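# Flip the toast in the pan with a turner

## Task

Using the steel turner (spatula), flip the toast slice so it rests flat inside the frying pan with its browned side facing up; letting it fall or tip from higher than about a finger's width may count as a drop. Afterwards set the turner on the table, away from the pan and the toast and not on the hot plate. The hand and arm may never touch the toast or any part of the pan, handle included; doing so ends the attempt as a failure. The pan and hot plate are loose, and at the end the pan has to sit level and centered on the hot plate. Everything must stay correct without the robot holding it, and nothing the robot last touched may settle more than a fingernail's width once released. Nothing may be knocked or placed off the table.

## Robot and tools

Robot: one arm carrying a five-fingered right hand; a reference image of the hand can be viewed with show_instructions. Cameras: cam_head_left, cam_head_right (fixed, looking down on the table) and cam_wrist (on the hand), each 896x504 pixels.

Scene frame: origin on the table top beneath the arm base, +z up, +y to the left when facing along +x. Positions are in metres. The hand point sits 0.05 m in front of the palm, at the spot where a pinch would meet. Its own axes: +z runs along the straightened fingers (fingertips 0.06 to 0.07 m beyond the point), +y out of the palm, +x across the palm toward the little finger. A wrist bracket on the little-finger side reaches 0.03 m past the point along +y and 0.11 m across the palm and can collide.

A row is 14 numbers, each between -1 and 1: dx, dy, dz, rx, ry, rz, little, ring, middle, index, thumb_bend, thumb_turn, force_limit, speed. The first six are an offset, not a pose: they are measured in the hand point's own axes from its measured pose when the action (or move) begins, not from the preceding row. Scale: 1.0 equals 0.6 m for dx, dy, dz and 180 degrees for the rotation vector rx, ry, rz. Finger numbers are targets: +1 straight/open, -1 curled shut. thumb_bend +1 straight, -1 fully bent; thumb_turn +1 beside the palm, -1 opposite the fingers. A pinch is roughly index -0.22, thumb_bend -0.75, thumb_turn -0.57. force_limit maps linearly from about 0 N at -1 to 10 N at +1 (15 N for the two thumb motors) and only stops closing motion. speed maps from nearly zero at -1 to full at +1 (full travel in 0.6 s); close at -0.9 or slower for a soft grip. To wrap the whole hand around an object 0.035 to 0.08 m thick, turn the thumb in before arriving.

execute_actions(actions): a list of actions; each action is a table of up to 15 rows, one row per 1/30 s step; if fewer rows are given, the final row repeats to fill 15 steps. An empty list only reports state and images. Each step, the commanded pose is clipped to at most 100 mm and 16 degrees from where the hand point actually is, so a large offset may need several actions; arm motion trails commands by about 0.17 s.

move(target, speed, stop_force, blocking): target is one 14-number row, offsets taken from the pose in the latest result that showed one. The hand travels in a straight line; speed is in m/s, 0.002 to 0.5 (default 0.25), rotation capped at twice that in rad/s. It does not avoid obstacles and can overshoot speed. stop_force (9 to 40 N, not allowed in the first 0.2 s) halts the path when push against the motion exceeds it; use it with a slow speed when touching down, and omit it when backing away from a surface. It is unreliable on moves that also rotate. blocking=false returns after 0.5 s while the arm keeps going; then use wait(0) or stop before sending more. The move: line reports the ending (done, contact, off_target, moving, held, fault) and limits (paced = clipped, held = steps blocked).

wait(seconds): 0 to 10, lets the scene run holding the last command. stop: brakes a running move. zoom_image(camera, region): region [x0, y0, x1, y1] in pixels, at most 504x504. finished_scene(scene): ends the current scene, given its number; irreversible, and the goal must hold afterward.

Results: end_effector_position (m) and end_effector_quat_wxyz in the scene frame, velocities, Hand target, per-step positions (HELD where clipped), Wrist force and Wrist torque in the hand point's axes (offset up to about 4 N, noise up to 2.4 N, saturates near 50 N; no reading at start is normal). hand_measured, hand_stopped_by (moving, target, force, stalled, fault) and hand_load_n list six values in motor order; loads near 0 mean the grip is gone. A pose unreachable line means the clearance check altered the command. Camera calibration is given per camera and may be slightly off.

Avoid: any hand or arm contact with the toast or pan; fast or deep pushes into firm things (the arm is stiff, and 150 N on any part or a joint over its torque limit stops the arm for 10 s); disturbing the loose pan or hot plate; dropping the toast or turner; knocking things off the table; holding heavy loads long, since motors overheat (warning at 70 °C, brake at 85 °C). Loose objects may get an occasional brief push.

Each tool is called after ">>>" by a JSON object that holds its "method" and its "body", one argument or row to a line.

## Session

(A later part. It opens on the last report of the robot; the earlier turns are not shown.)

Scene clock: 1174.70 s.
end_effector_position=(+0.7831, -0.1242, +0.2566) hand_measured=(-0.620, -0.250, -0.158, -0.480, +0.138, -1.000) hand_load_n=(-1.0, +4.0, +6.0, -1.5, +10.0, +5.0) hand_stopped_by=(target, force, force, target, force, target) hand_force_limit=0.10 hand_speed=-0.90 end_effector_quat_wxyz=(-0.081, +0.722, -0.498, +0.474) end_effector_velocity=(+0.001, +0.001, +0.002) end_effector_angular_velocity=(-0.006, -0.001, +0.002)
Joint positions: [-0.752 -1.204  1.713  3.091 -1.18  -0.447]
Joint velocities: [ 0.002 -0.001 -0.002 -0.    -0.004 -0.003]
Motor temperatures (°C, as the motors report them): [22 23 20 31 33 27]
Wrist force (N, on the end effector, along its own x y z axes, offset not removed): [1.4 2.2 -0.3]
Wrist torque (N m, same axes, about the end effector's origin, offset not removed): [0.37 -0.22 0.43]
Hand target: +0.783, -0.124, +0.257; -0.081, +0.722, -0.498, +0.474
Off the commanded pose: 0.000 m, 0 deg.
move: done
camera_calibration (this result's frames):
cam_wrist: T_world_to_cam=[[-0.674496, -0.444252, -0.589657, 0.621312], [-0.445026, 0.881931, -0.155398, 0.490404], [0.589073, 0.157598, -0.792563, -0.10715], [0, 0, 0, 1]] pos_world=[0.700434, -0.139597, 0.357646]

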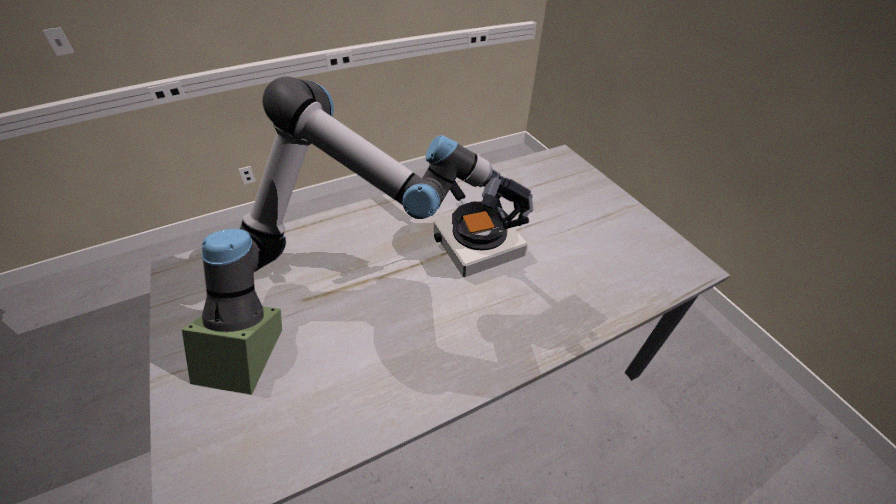

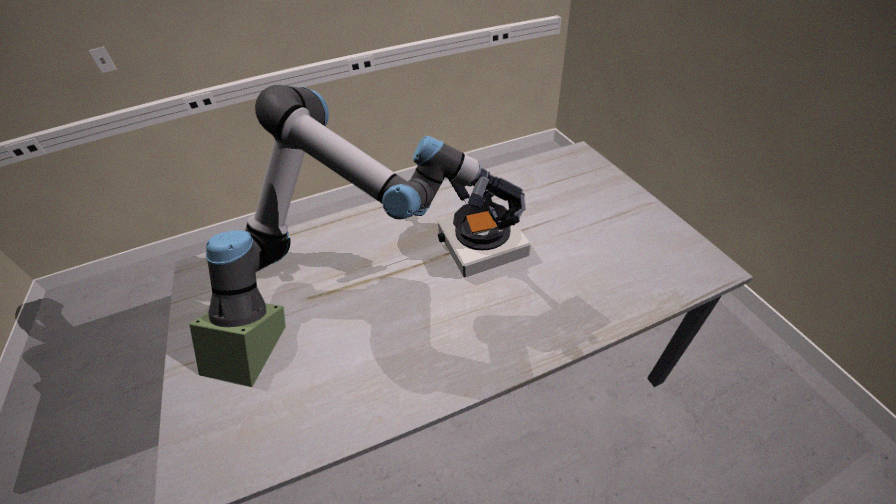

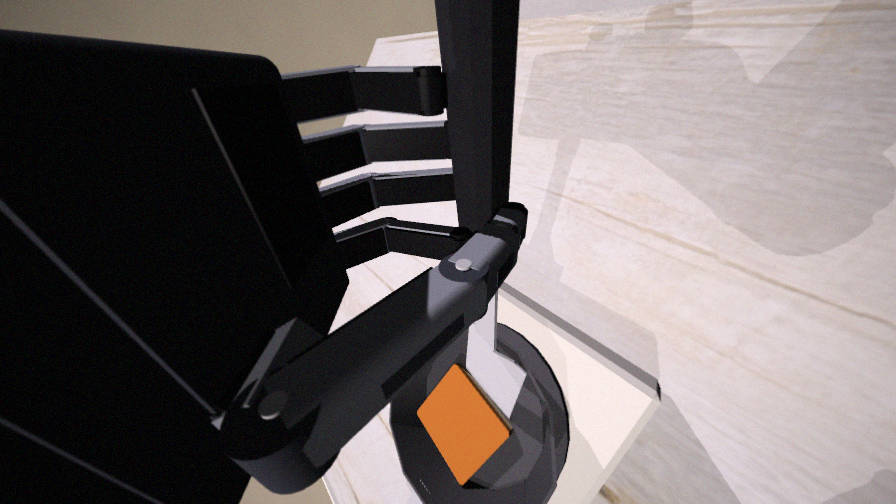

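>>> {"method": "move", "body": {
  "target": [0.1655, 0.0086, -0.0183, 0, 0, 0, -0.62, -0.45, -0.30, -0.48, 0.0, -1, 0.1, -0.9],
  "speed": 0.05
}}

>>> {"method": "zoom_image", "body": {
  "camera": "cam_head_left",
  "region": [420, 170, 550, 285]
}}

>>> {"method": "zoom_image", "body": {
  "camera": "cam_head_right",
  "region": [420, 170, 550, 285]
}}

>>> {"method": "zoom_image", "body": {
  "camera": "cam_wrist",
  "region": [340, 280, 640, 504]
}}

Scene clock: 1187.87 s.
end_effector_position=(+0.7768, -0.2017, +0.3191) hand_measured=(-0.620, -0.250, -0.158, -0.480, +0.138, -1.000) hand_load_n=(-1.5, +4.0, +6.0, -1.0, +10.0, +5.0) hand_stopped_by=(target, force, force, target, force, target) hand_force_limit=0.10 hand_speed=-0.90 end_effector_quat_wxyz=(-0.081, +0.722, -0.498, +0.474) end_effector_velocity=(-0.000, -0.001, +0.000) end_effector_angular_velocity=(+0.002, +0.001, +0.000)
Joint positions: [-0.907 -1.184  1.613  3.207 -1.042 -0.527]
Joint velocities: [-0.002  0.001 -0.001  0.003  0.003 -0.001]
Motor temperatures (°C, as the motors report them): [22 23 20 31 33 27]
Wrist force (N, on the end effector, along its own x y z axes, offset not removed): [-0.6 1.8 0.1]
Wrist torque (N m, same axes, about the end effector's origin, offset not removed): [0.38 0.07 0.38]
Hand target: +0.777, -0.202, +0.319; -0.081, +0.722, -0.498, +0.474
Off the commanded pose: 0.000 m, 0 deg.
move: done
camera_calibration (this result's frames):
cam_wrist: T_world_to_cam=[[-0.674543, -0.444313, -0.589557, 0.619563], [-0.445028, 0.881918, -0.155469, 0.565779], [0.589018, 0.157499, -0.792623, -0.0416113], [0, 0, 0, 1]] pos_world=[0.694219, -0.217137, 0.420247]

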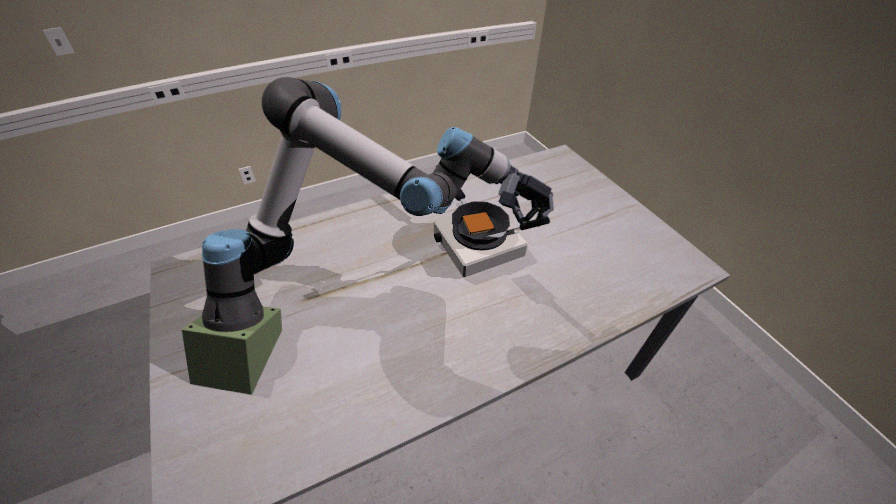

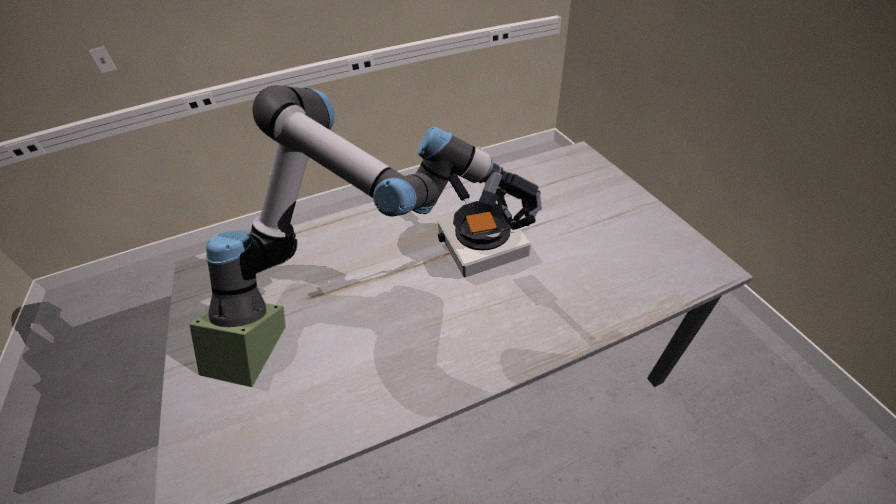

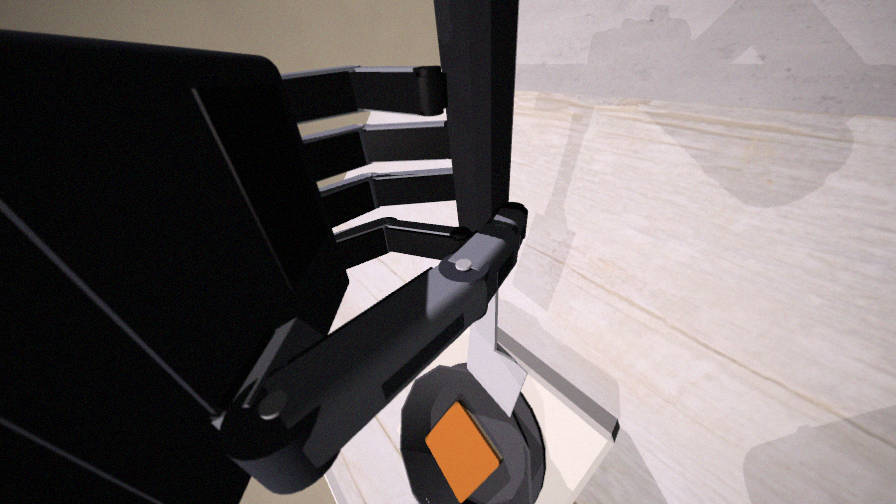

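Region (420, 170, 550, 285) of cam_head_left's 896x504 image, scaled by 3.877, with more detail than that image has; it fills the top 446 rows of this view, and the rest is white.

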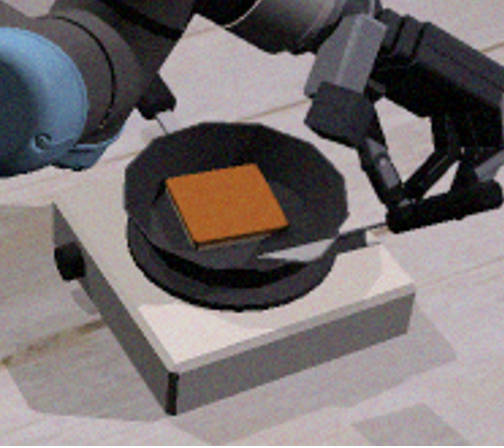

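Region (420, 170, 550, 285) of cam_head_right's 896x504 image, scaled by 3.877, with more detail than that image has; it fills the top 446 rows of this view, and the rest is white.

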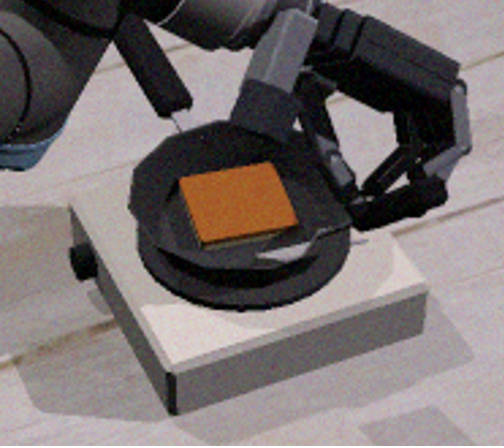

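Region (340, 280, 640, 504) of cam_wrist's 896x504 image, scaled by 1.680, with more detail than that image has; it fills the top 376 rows of this view, and the rest is white.

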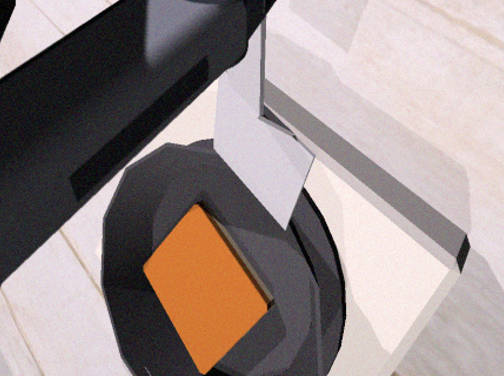

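>>> {"method": "move", "body": {
  "target": [-0.14657, 0.39013, -0.22104, 0.0297, -0.1505, 0.19735, -0.62, -0.45, -0.30, -0.48, 0.0, -1, 0.1, -0.9],
  "speed": 0.12
}}

Scene clock: 1225.87 s.
end_effector_position=(+0.5204, -0.2001, +0.1993) hand_measured=(-0.620, -0.250, -0.158, -0.480, +0.138, -1.000) hand_load_n=(-2.5, +4.0, +6.0, -0.5, +10.0, +5.0) hand_stopped_by=(target, force, force, target, force, target) hand_force_limit=0.10 hand_speed=-0.90 end_effector_quat_wxyz=(-0.366, +0.622, -0.638, +0.270) end_effector_velocity=(-0.002, -0.000, -0.000) end_effector_angular_velocity=(+0.008, +0.006, +0.006)
Joint positions: [-1.361 -1.214  2.242  3.481 -0.271 -0.826]
Joint velocities: [-0.003 -0.008 -0.005  0.063  0.002 -0.045]
Motor temperatures (°C, as the motors report them): [22 23 20 31 33 27]
Wrist force (N, on the end effector, along its own x y z axes, offset not removed): [2.8 2.7 -2.3]
Wrist torque (N m, same axes, about the end effector's origin, offset not removed): [0.46 -0.26 0.35]
Hand target: +0.520, -0.200, +0.199; -0.366, +0.622, -0.638, +0.269
Off the commanded pose: 0.000 m, 0 deg.
move: done
camera_calibration (this result's frames):
cam_wrist: T_world_to_cam=[[-0.629868, 0.115197, -0.768112, 0.500955], [-0.456273, 0.745432, 0.485949, 0.282263], [0.628555, 0.656553, -0.416963, 0.0185711], [0, 0, 0, 1]] pos_world=[0.432652, -0.280309, 0.255367]

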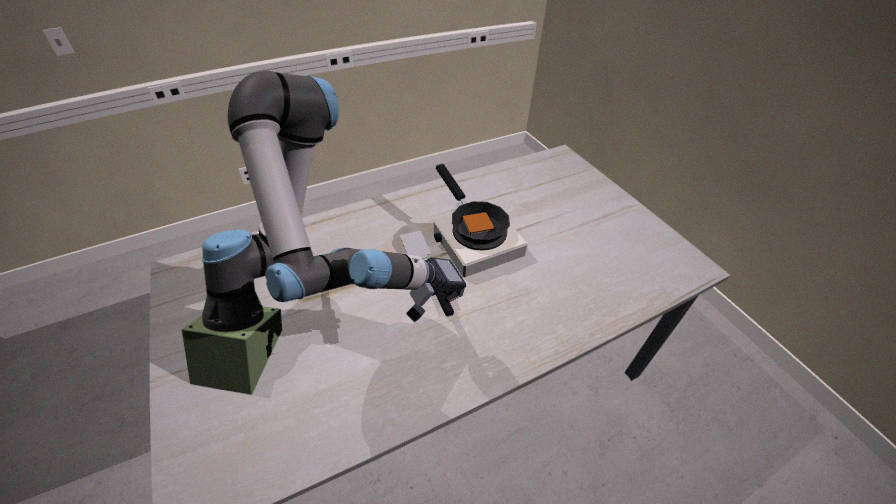

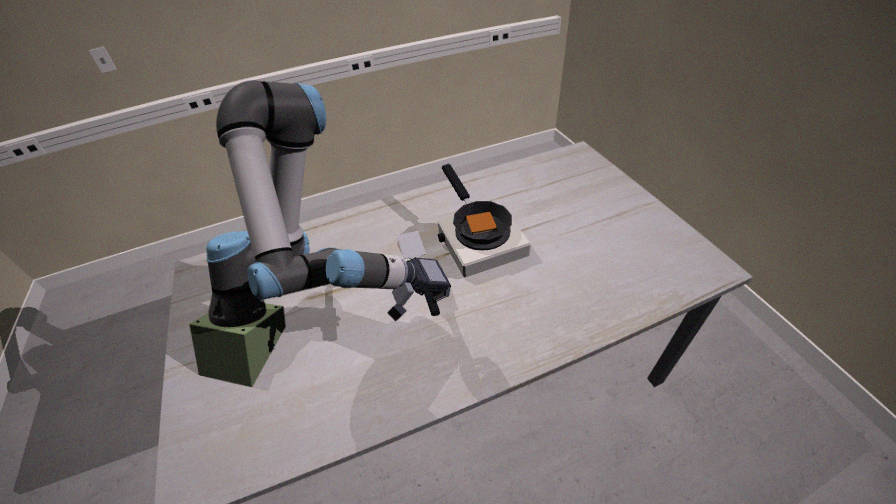

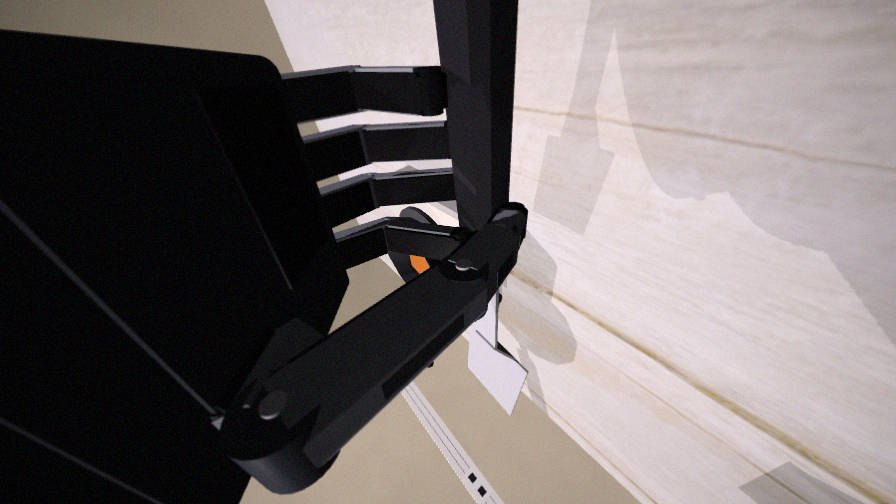

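>>> {"method": "zoom_image", "body": {
  "camera": "cam_head_left",
  "region": [430, 190, 535, 280]
}}

>>> {"method": "zoom_image", "body": {
  "camera": "cam_head_right",
  "region": [430, 190, 535, 280]
}}

Region (430, 190, 535, 280) of cam_head_left's 896x504 image, scaled by 4.800, with more detail than that image has; it fills the top 432 rows of this view, and the rest is white.

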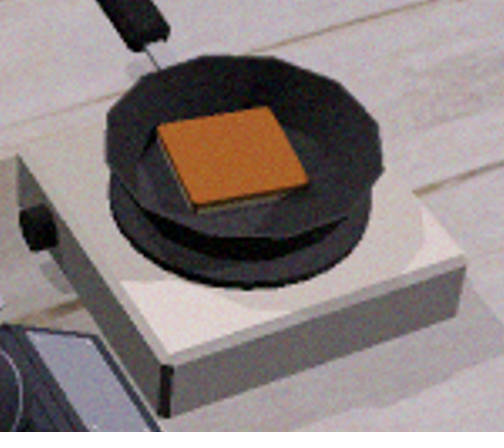

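Region (430, 190, 535, 280) of cam_head_right's 896x504 image, scaled by 4.800, with more detail than that image has; it fills the top 432 rows of this view, and the rest is white.

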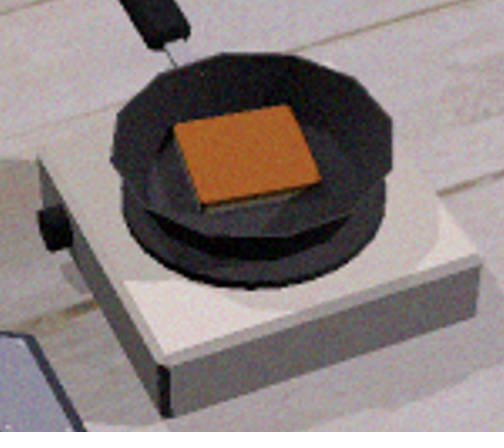

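>>> {"method": "move", "body": {
  "target": [0.0326, 0.1998, 0.147, 0, 0, 0, -0.62, -0.45, -0.30, -0.48, 0.0, -1, 0.1, -0.9],
  "speed": 0.09
}}

Scene clock: 1234.53 s.
end_effector_position=(+0.5206, -0.2001, +0.0492) hand_measured=(-0.620, -0.250, -0.158, -0.480, +0.138, -1.000) hand_load_n=(-2.5, +4.0, +6.0, -0.5, +10.0, +5.0) hand_stopped_by=(target, force, force, target, force, target) hand_force_limit=0.10 hand_speed=-0.90 end_effector_quat_wxyz=(-0.366, +0.622, -0.638, +0.270) end_effector_velocity=(+0.000, -0.000, -0.002) end_effector_angular_velocity=(-0.000, -0.002, -0.002)
Joint positions: [-1.223 -0.73   2.219  2.607 -0.327 -0.394]
Joint velocities: [ 0.002  0.008 -0.002 -0.018 -0.002  0.012]
Motor temperatures (°C, as the motors report them): [22 23 20 31 33 27]
Wrist force (N, on the end effector, along its own x y z axes, offset not removed): [0.3 1.1 -0.1]
Wrist torque (N m, same axes, about the end effector's origin, offset not removed): [0.13 0.23 0.08]
Hand target: +0.521, -0.200, +0.049; -0.366, +0.622, -0.638, +0.270
Off the commanded pose: 0.000 m, 0 deg.
move: done
camera_calibration (this result's frames):
cam_wrist: T_world_to_cam=[[-0.630028, 0.115145, -0.767989, 0.385814], [-0.456357, 0.745271, 0.486116, 0.35531], [0.628334, 0.656744, -0.416994, -0.0439301], [0, 0, 0, 1]] pos_world=[0.432825, -0.280376, 0.10526]

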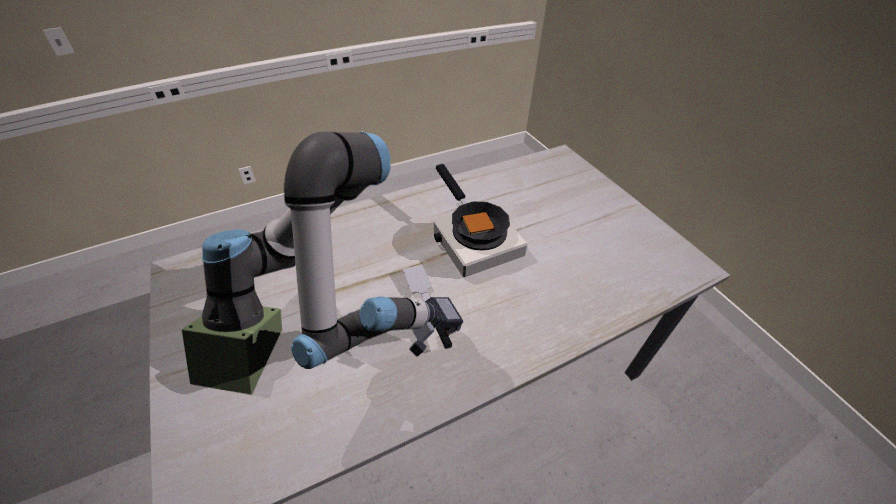

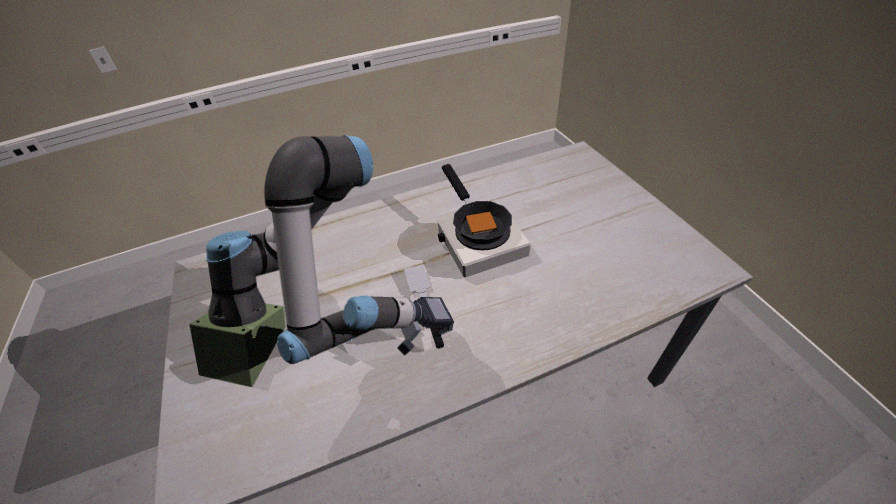

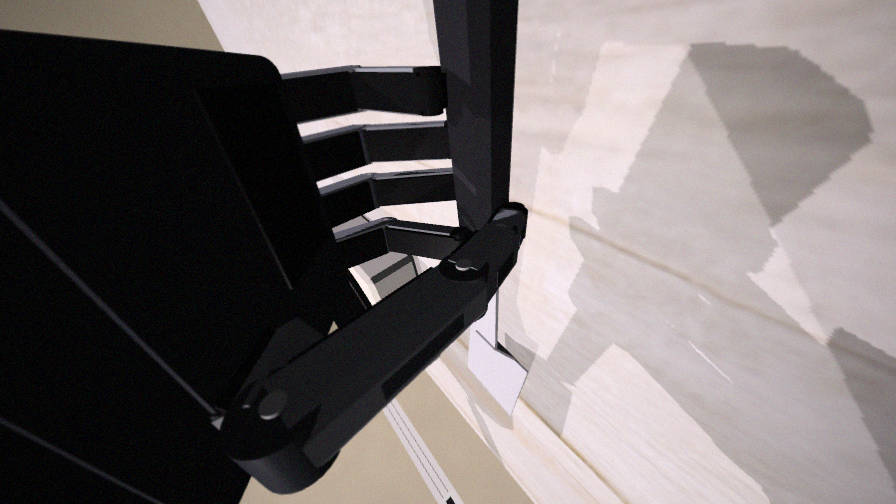

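>>> {"method": "move", "body": {
  "target": [0.00261, 0.01598, 0.01176, 0, 0, 0, -0.62, -0.45, -0.30, -0.48, 0.0, -1, 0.1, -0.9],
  "speed": 0.008,
  "stop_force": 9
}}

>>> {"method": "zoom_image", "body": {
  "camera": "cam_head_left",
  "region": [380, 250, 500, 370]
}}

Scene clock: 1239.23 s.
end_effector_position=(+0.5206, -0.2001, +0.0373) hand_measured=(-0.620, -0.250, -0.158, -0.480, +0.138, -1.000) hand_load_n=(-2.5, +4.0, +6.0, -0.5, +10.0, +5.0) hand_stopped_by=(target, force, force, target, force, target) hand_force_limit=0.10 hand_speed=-0.90 end_effector_quat_wxyz=(-0.366, +0.622, -0.638, +0.270) end_effector_velocity=(+0.000, -0.000, -0.001) end_effector_angular_velocity=(+0.000, -0.001, -0.001)
Joint positions: [-1.211 -0.693  2.206  2.555 -0.334 -0.365]
Joint velocities: [ 0.001  0.005 -0.003 -0.007 -0.001  0.005]
Motor temperatures (°C, as the motors report them): [22 23 20 31 33 27]
Wrist force (N, on the end effector, along its own x y z axes, offset not removed): [0.9 3.4 -0.2]
Wrist torque (N m, same axes, about the end effector's origin, offset not removed): [0.43 0.09 0.25]
Hand target: +0.521, -0.200, +0.037; -0.366, +0.622, -0.638, +0.270
Off the commanded pose: 0.000 m, 0 deg.
move: done
camera_calibration (this result's frames):
cam_wrist: T_world_to_cam=[[-0.630052, 0.115139, -0.76797, 0.376694], [-0.456361, 0.745255, 0.486137, 0.361094], [0.628307, 0.656763, -0.417005, -0.0488809], [0, 0, 0, 1]] pos_world=[0.432838, -0.280376, 0.0933648]

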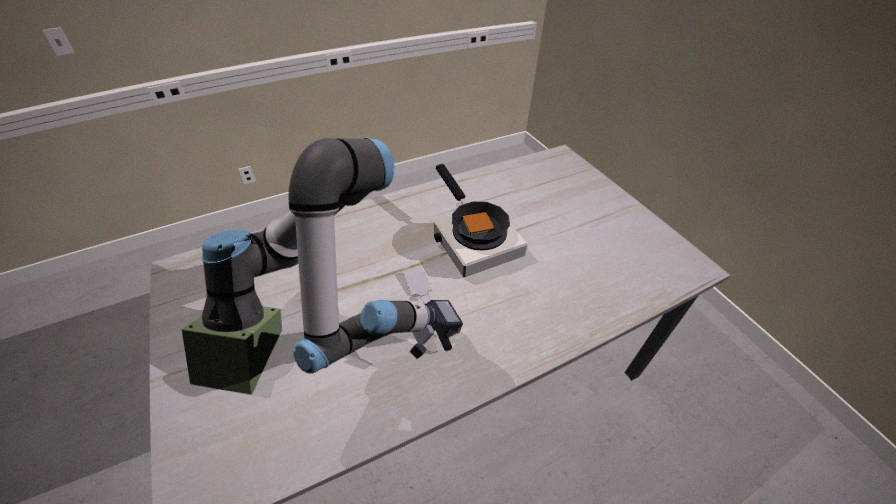

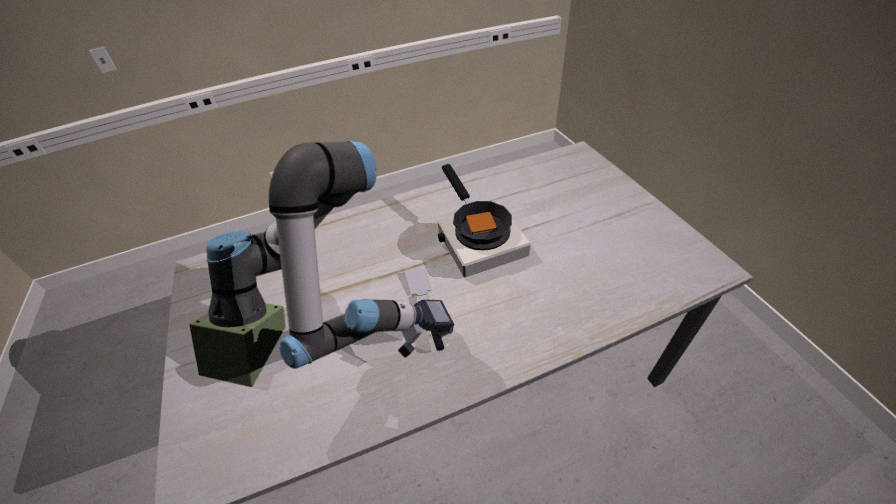

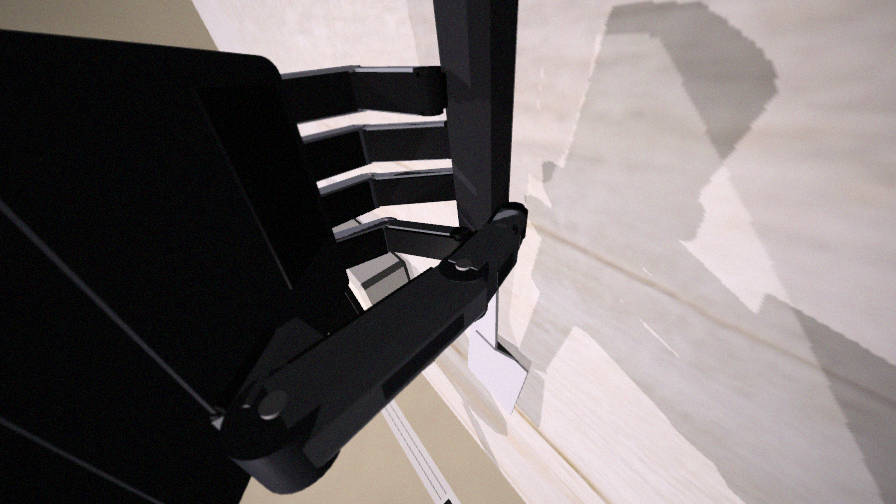

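Region (380, 250, 500, 370) of cam_head_left's 896x504 image, scaled by 4.200, with more detail than that image has.

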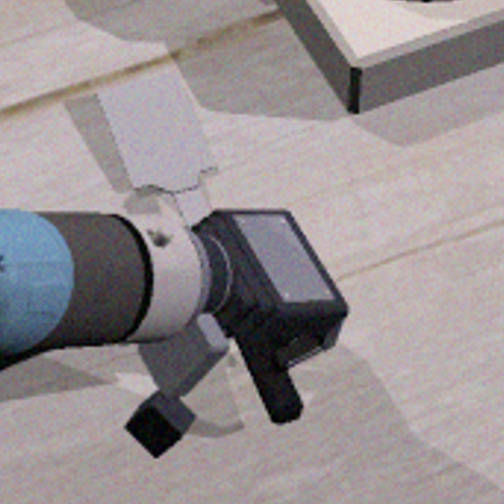

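>>> {"method": "execute_actions", "body": {
  "actions": []
}}

Scene clock: 1244.30 s.
end_effector_position=(+0.5206, -0.2001, +0.0372) hand_measured=(-0.620, -0.250, -0.158, -0.480, +0.138, -1.000) hand_load_n=(-2.5, +4.0, +6.0, -0.5, +10.0, +5.0) hand_stopped_by=(target, force, force, target, force, target) hand_force_limit=0.10 hand_speed=-0.90 end_effector_quat_wxyz=(-0.366, +0.622, -0.638, +0.270) end_effector_velocity=(+0.000, -0.000, -0.000) end_effector_angular_velocity=(-0.001, +0.000, +0.001)
Joint positions: [-1.211 -0.693  2.206  2.554 -0.334 -0.365]
Joint velocities: [ 0.     0.001 -0.001  0.001 -0.    -0.001]
Motor temperatures (°C, as the motors report them): [22 23 20 31 33 27]
Wrist force (N, on the end effector, along its own x y z axes, offset not removed): [0.5 3.7 0.4]
Wrist torque (N m, same axes, about the end effector's origin, offset not removed): [0.49 0.14 0.19]
Hand target: +0.521, -0.200, +0.037; -0.366, +0.622, -0.638, +0.270
Off the commanded pose: 0.000 m, 0 deg.
camera_calibration (this result's frames):
cam_wrist: T_world_to_cam=[[-0.63003, 0.115144, -0.767987, 0.376595], [-0.456363, 0.745264, 0.486122, 0.361156], [0.628327, 0.656752, -0.416991, -0.0489456], [0, 0, 0, 1]] pos_world=[0.432838, -0.280374, 0.0932438]

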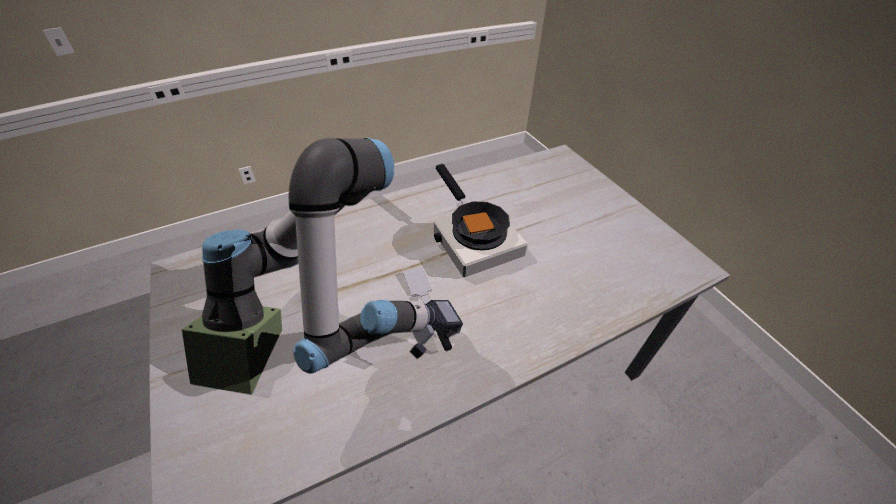

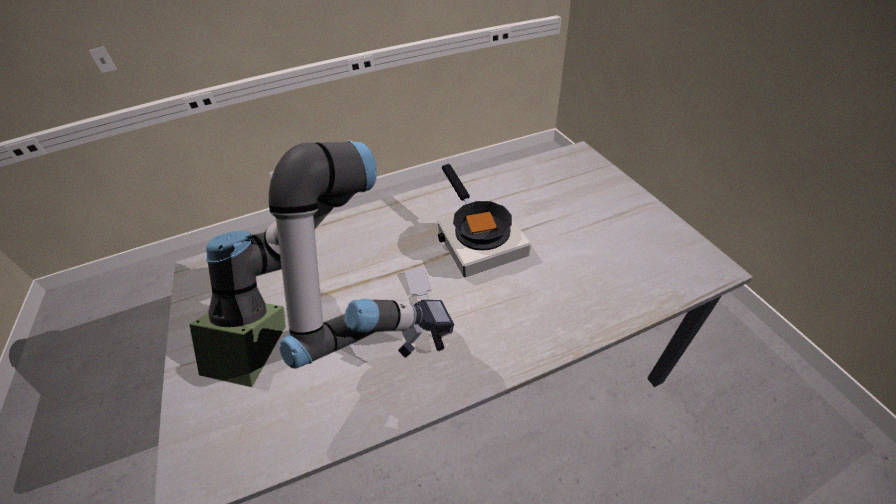

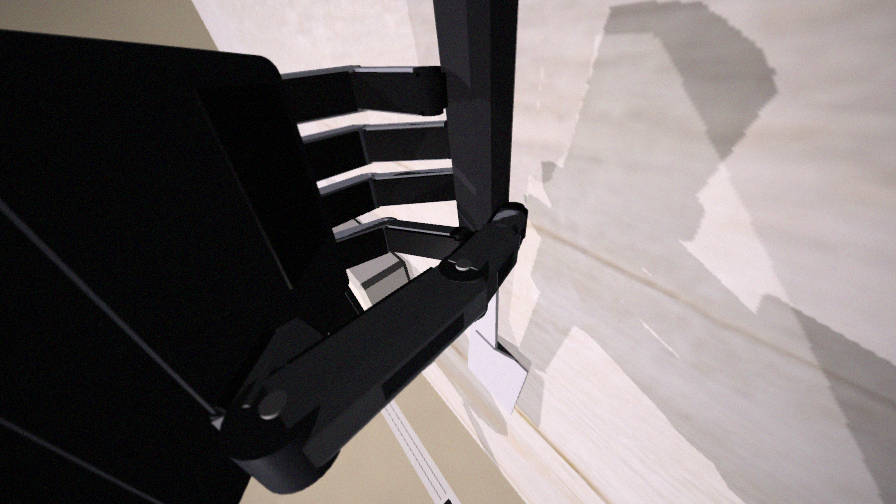

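>>> {"method": "move", "body": {
  "target": [0.00087,0.00533,0.00392,0,0,0,-0.62,-0.45,-0.30,-0.48,0.0,-1,0.1,-0.9],
  "speed": 0.005,
  "stop_force": 9
}}

Scene clock: 1248.43 s.
end_effector_position=(+0.5206, -0.2001, +0.0332) hand_measured=(-0.620, -0.250, -0.158, -0.480, +0.138, -1.000) hand_load_n=(-2.5, +4.0, +6.0, -0.5, +10.0, +5.0) hand_stopped_by=(target, force, force, target, force, target) hand_force_limit=0.10 hand_speed=-0.90 end_effector_quat_wxyz=(-0.366, +0.622, -0.638, +0.270) end_effector_velocity=(+0.000, +0.001, -0.001) end_effector_angular_velocity=(+0.002, -0.000, +0.001)
Joint positions: [-1.207 -0.681  2.202  2.538 -0.336 -0.356]
Joint velocities: [ 0.002  0.003 -0.001 -0.003  0.001  0.002]
Motor temperatures (°C, as the motors report them): [22 23 20 31 33 27]
Wrist force (N, on the end effector, along its own x y z axes, offset not removed): [1.5 2.4 0.2]
Wrist torque (N m, same axes, about the end effector's origin, offset not removed): [0.21 -0.07 0.22]
Hand target: +0.521, -0.200, +0.033; -0.366, +0.622, -0.638, +0.270
Off the commanded pose: 0.000 m, 0 deg.
move: done
camera_calibration (this result's frames):
cam_wrist: T_world_to_cam=[[-0.630047, 0.11514, -0.767974, 0.373582], [-0.456363, 0.745255, 0.486135, 0.363067], [0.62831, 0.656763, -0.417, -0.0505761], [0, 0, 0, 1]] pos_world=[0.432842, -0.280375, 0.0893113]

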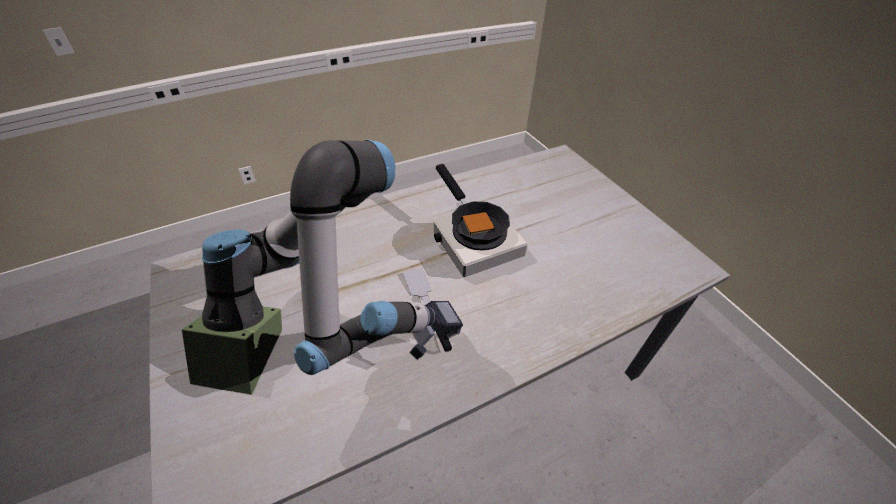

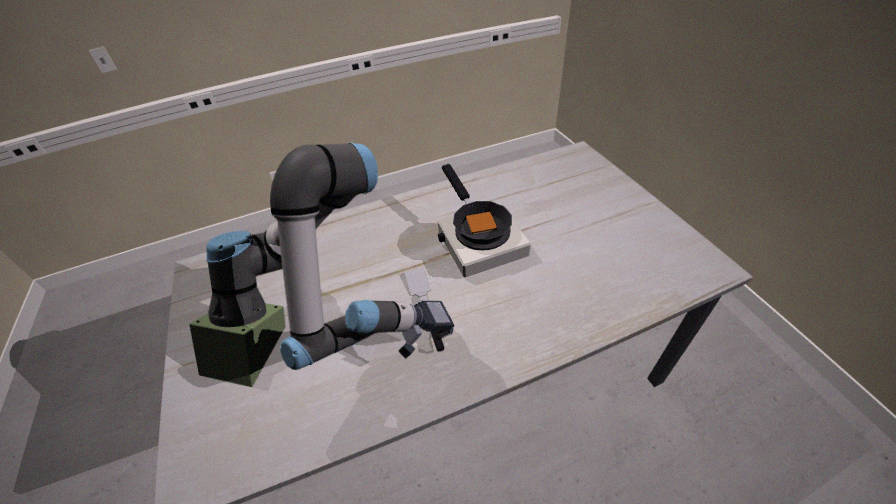

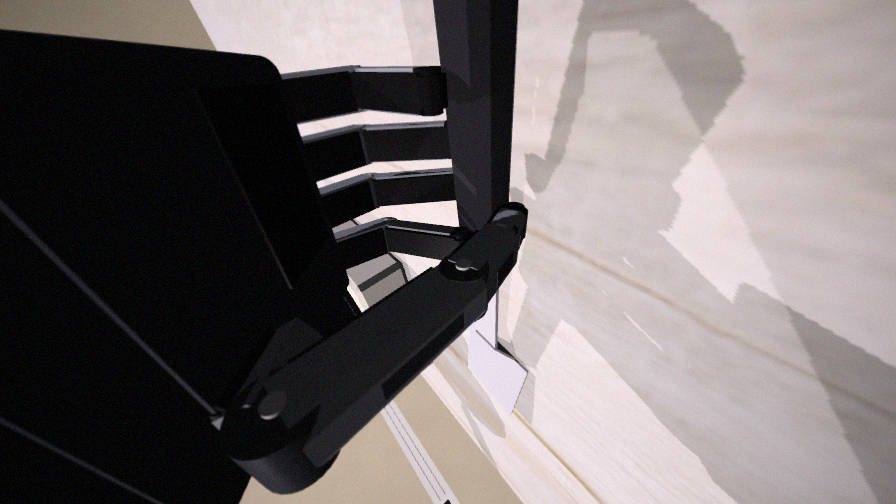

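>>> {"method": "move", "body": {
  "target": [0.00065,0.0040,0.00294,0,0,0,-0.62,-0.45,-0.30,-0.48,0.0,-1,0.1,-0.9],
  "speed": 0.004,
  "stop_force": 9
}}

Scene clock: 1250.53 s.
end_effector_position=(+0.5206, -0.2001, +0.0303) hand_measured=(-0.620, -0.250, -0.158, -0.480, +0.138, -1.000) hand_load_n=(-1.0, +4.0, +5.5, -1.5, +10.0, +5.0) hand_stopped_by=(target, force, force, target, force, target) hand_force_limit=0.10 hand_speed=-0.90 end_effector_quat_wxyz=(-0.366, +0.622, -0.638, +0.270) end_effector_velocity=(+0.000, -0.000, -0.000) end_effector_angular_velocity=(-0.001, -0.000, -0.001)
Joint positions: [-1.204 -0.671  2.199  2.525 -0.338 -0.349]
Joint velocities: [ 0.     0.002 -0.001 -0.003 -0.001  0.002]
Motor temperatures (°C, as the motors report them): [22 23 20 31 33 27]
Wrist force (N, on the end effector, along its own x y z axes, offset not removed): [1.9 2.1 -2.3]
Wrist torque (N m, same axes, about the end effector's origin, offset not removed): [0.55 -0.19 0.34]
Hand target: +0.521, -0.200, +0.030; -0.366, +0.622, -0.638, +0.270
Off the commanded pose: 0.000 m, 0 deg.
move: done
camera_calibration (this result's frames):
cam_wrist: T_world_to_cam=[[-0.630058, 0.115137, -0.767965, 0.371323], [-0.456363, 0.74525, 0.486143, 0.364497], [0.628299, 0.65677, -0.417006, -0.0517985], [0, 0, 0, 1]] pos_world=[0.432843, -0.280374, 0.0863653]

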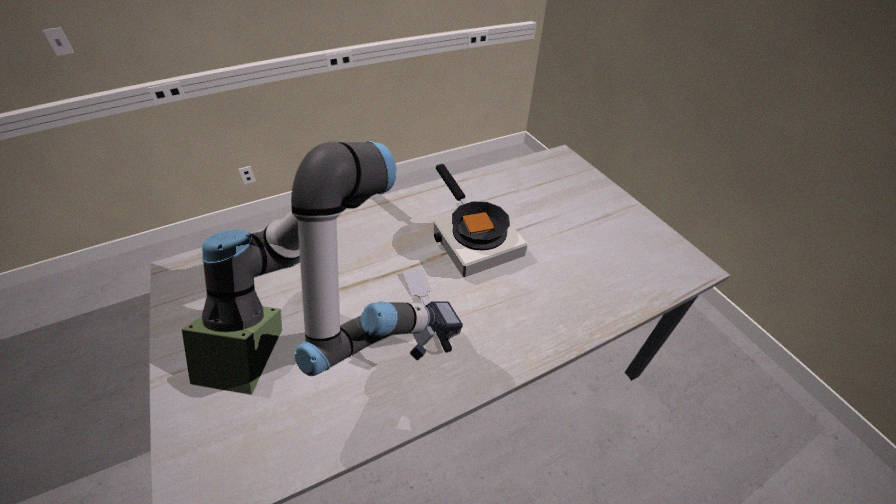

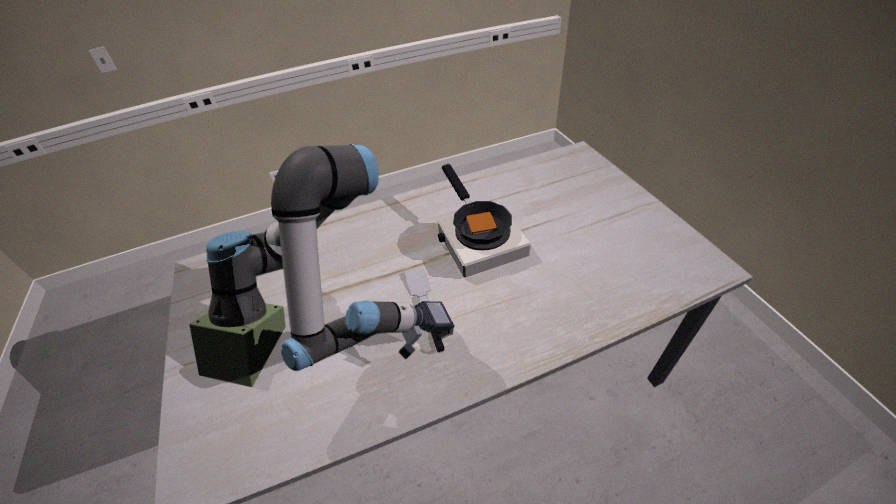

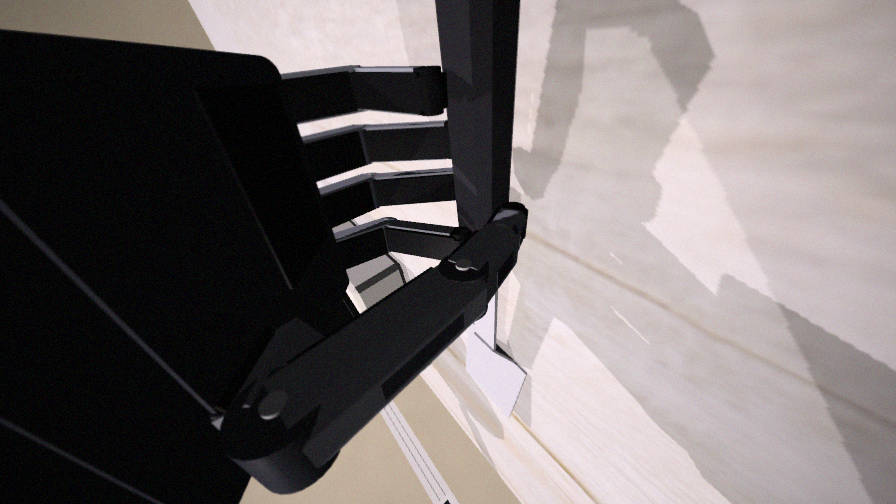

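>>> {"method": "move", "body": {
  "target": [0.00054,0.00333,0.00245,0,0,0,-0.85,-0.45,-0.30,-0.85,0.0,-1,0.1,-0.6],
  "speed": 0.003,
  "stop_force": 9
}}

Scene clock: 1254.40 s.
end_effector_position=(+0.5206, -0.2001, +0.0278) hand_measured=(-0.850, -0.250, -0.158, -0.850, +0.138, -1.000) hand_load_n=(+0.0, +3.5, +4.5, +0.0, +10.5, +4.5) hand_stopped_by=(target, force, force, target, force, target) hand_force_limit=0.10 hand_speed=-0.60 end_effector_quat_wxyz=(-0.366, +0.622, -0.638, +0.270) end_effector_velocity=(-0.000, -0.000, -0.001) end_effector_angular_velocity=(+0.001, +0.000, -0.001)
Joint positions: [-1.202 -0.664  2.196  2.515 -0.34  -0.343]
Joint velocities: [-0.     0.002  0.    -0.002  0.     0.001]
Motor temperatures (°C, as the motors report them): [22 23 20 31 33 27]
Wrist force (N, on the end effector, along its own x y z axes, offset not removed): [1.7 0.9 -1.3]
Wrist torque (N m, same axes, about the end effector's origin, offset not removed): [0.34 -0.15 0.39]
Hand target: +0.521, -0.200, +0.028; -0.366, +0.622, -0.638, +0.270
Off the commanded pose: 0.000 m, 0 deg.
move: done
camera_calibration (this result's frames):
cam_wrist: T_world_to_cam=[[-0.630067, 0.115135, -0.767958, 0.36944], [-0.456364, 0.745244, 0.486151, 0.365689], [0.628289, 0.656777, -0.41701, -0.0528203], [0, 0, 0, 1]] pos_world=[0.432846, -0.280372, 0.0839074]

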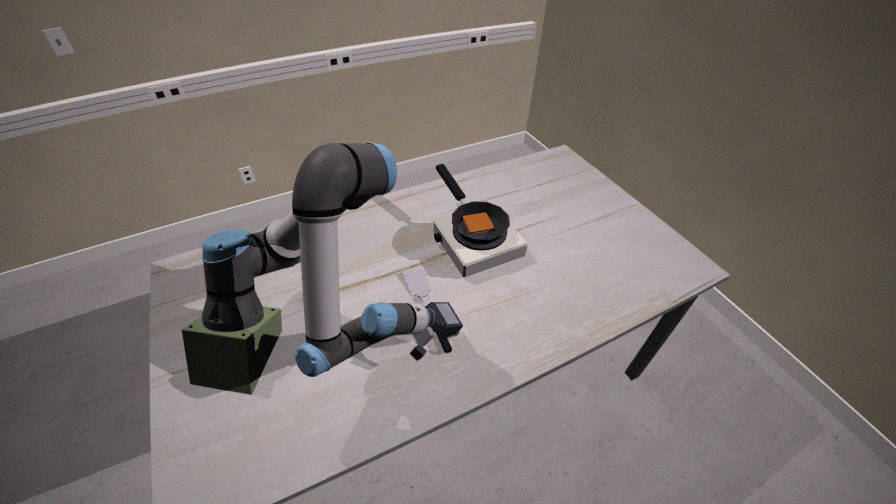

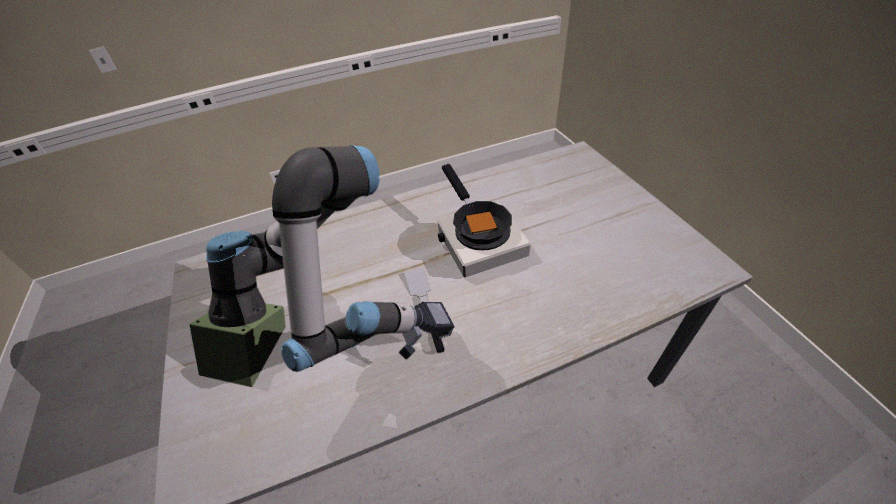

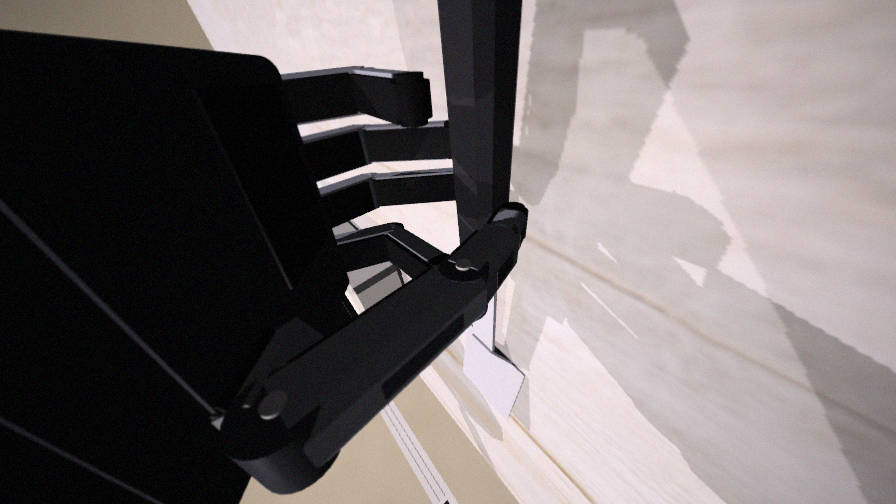

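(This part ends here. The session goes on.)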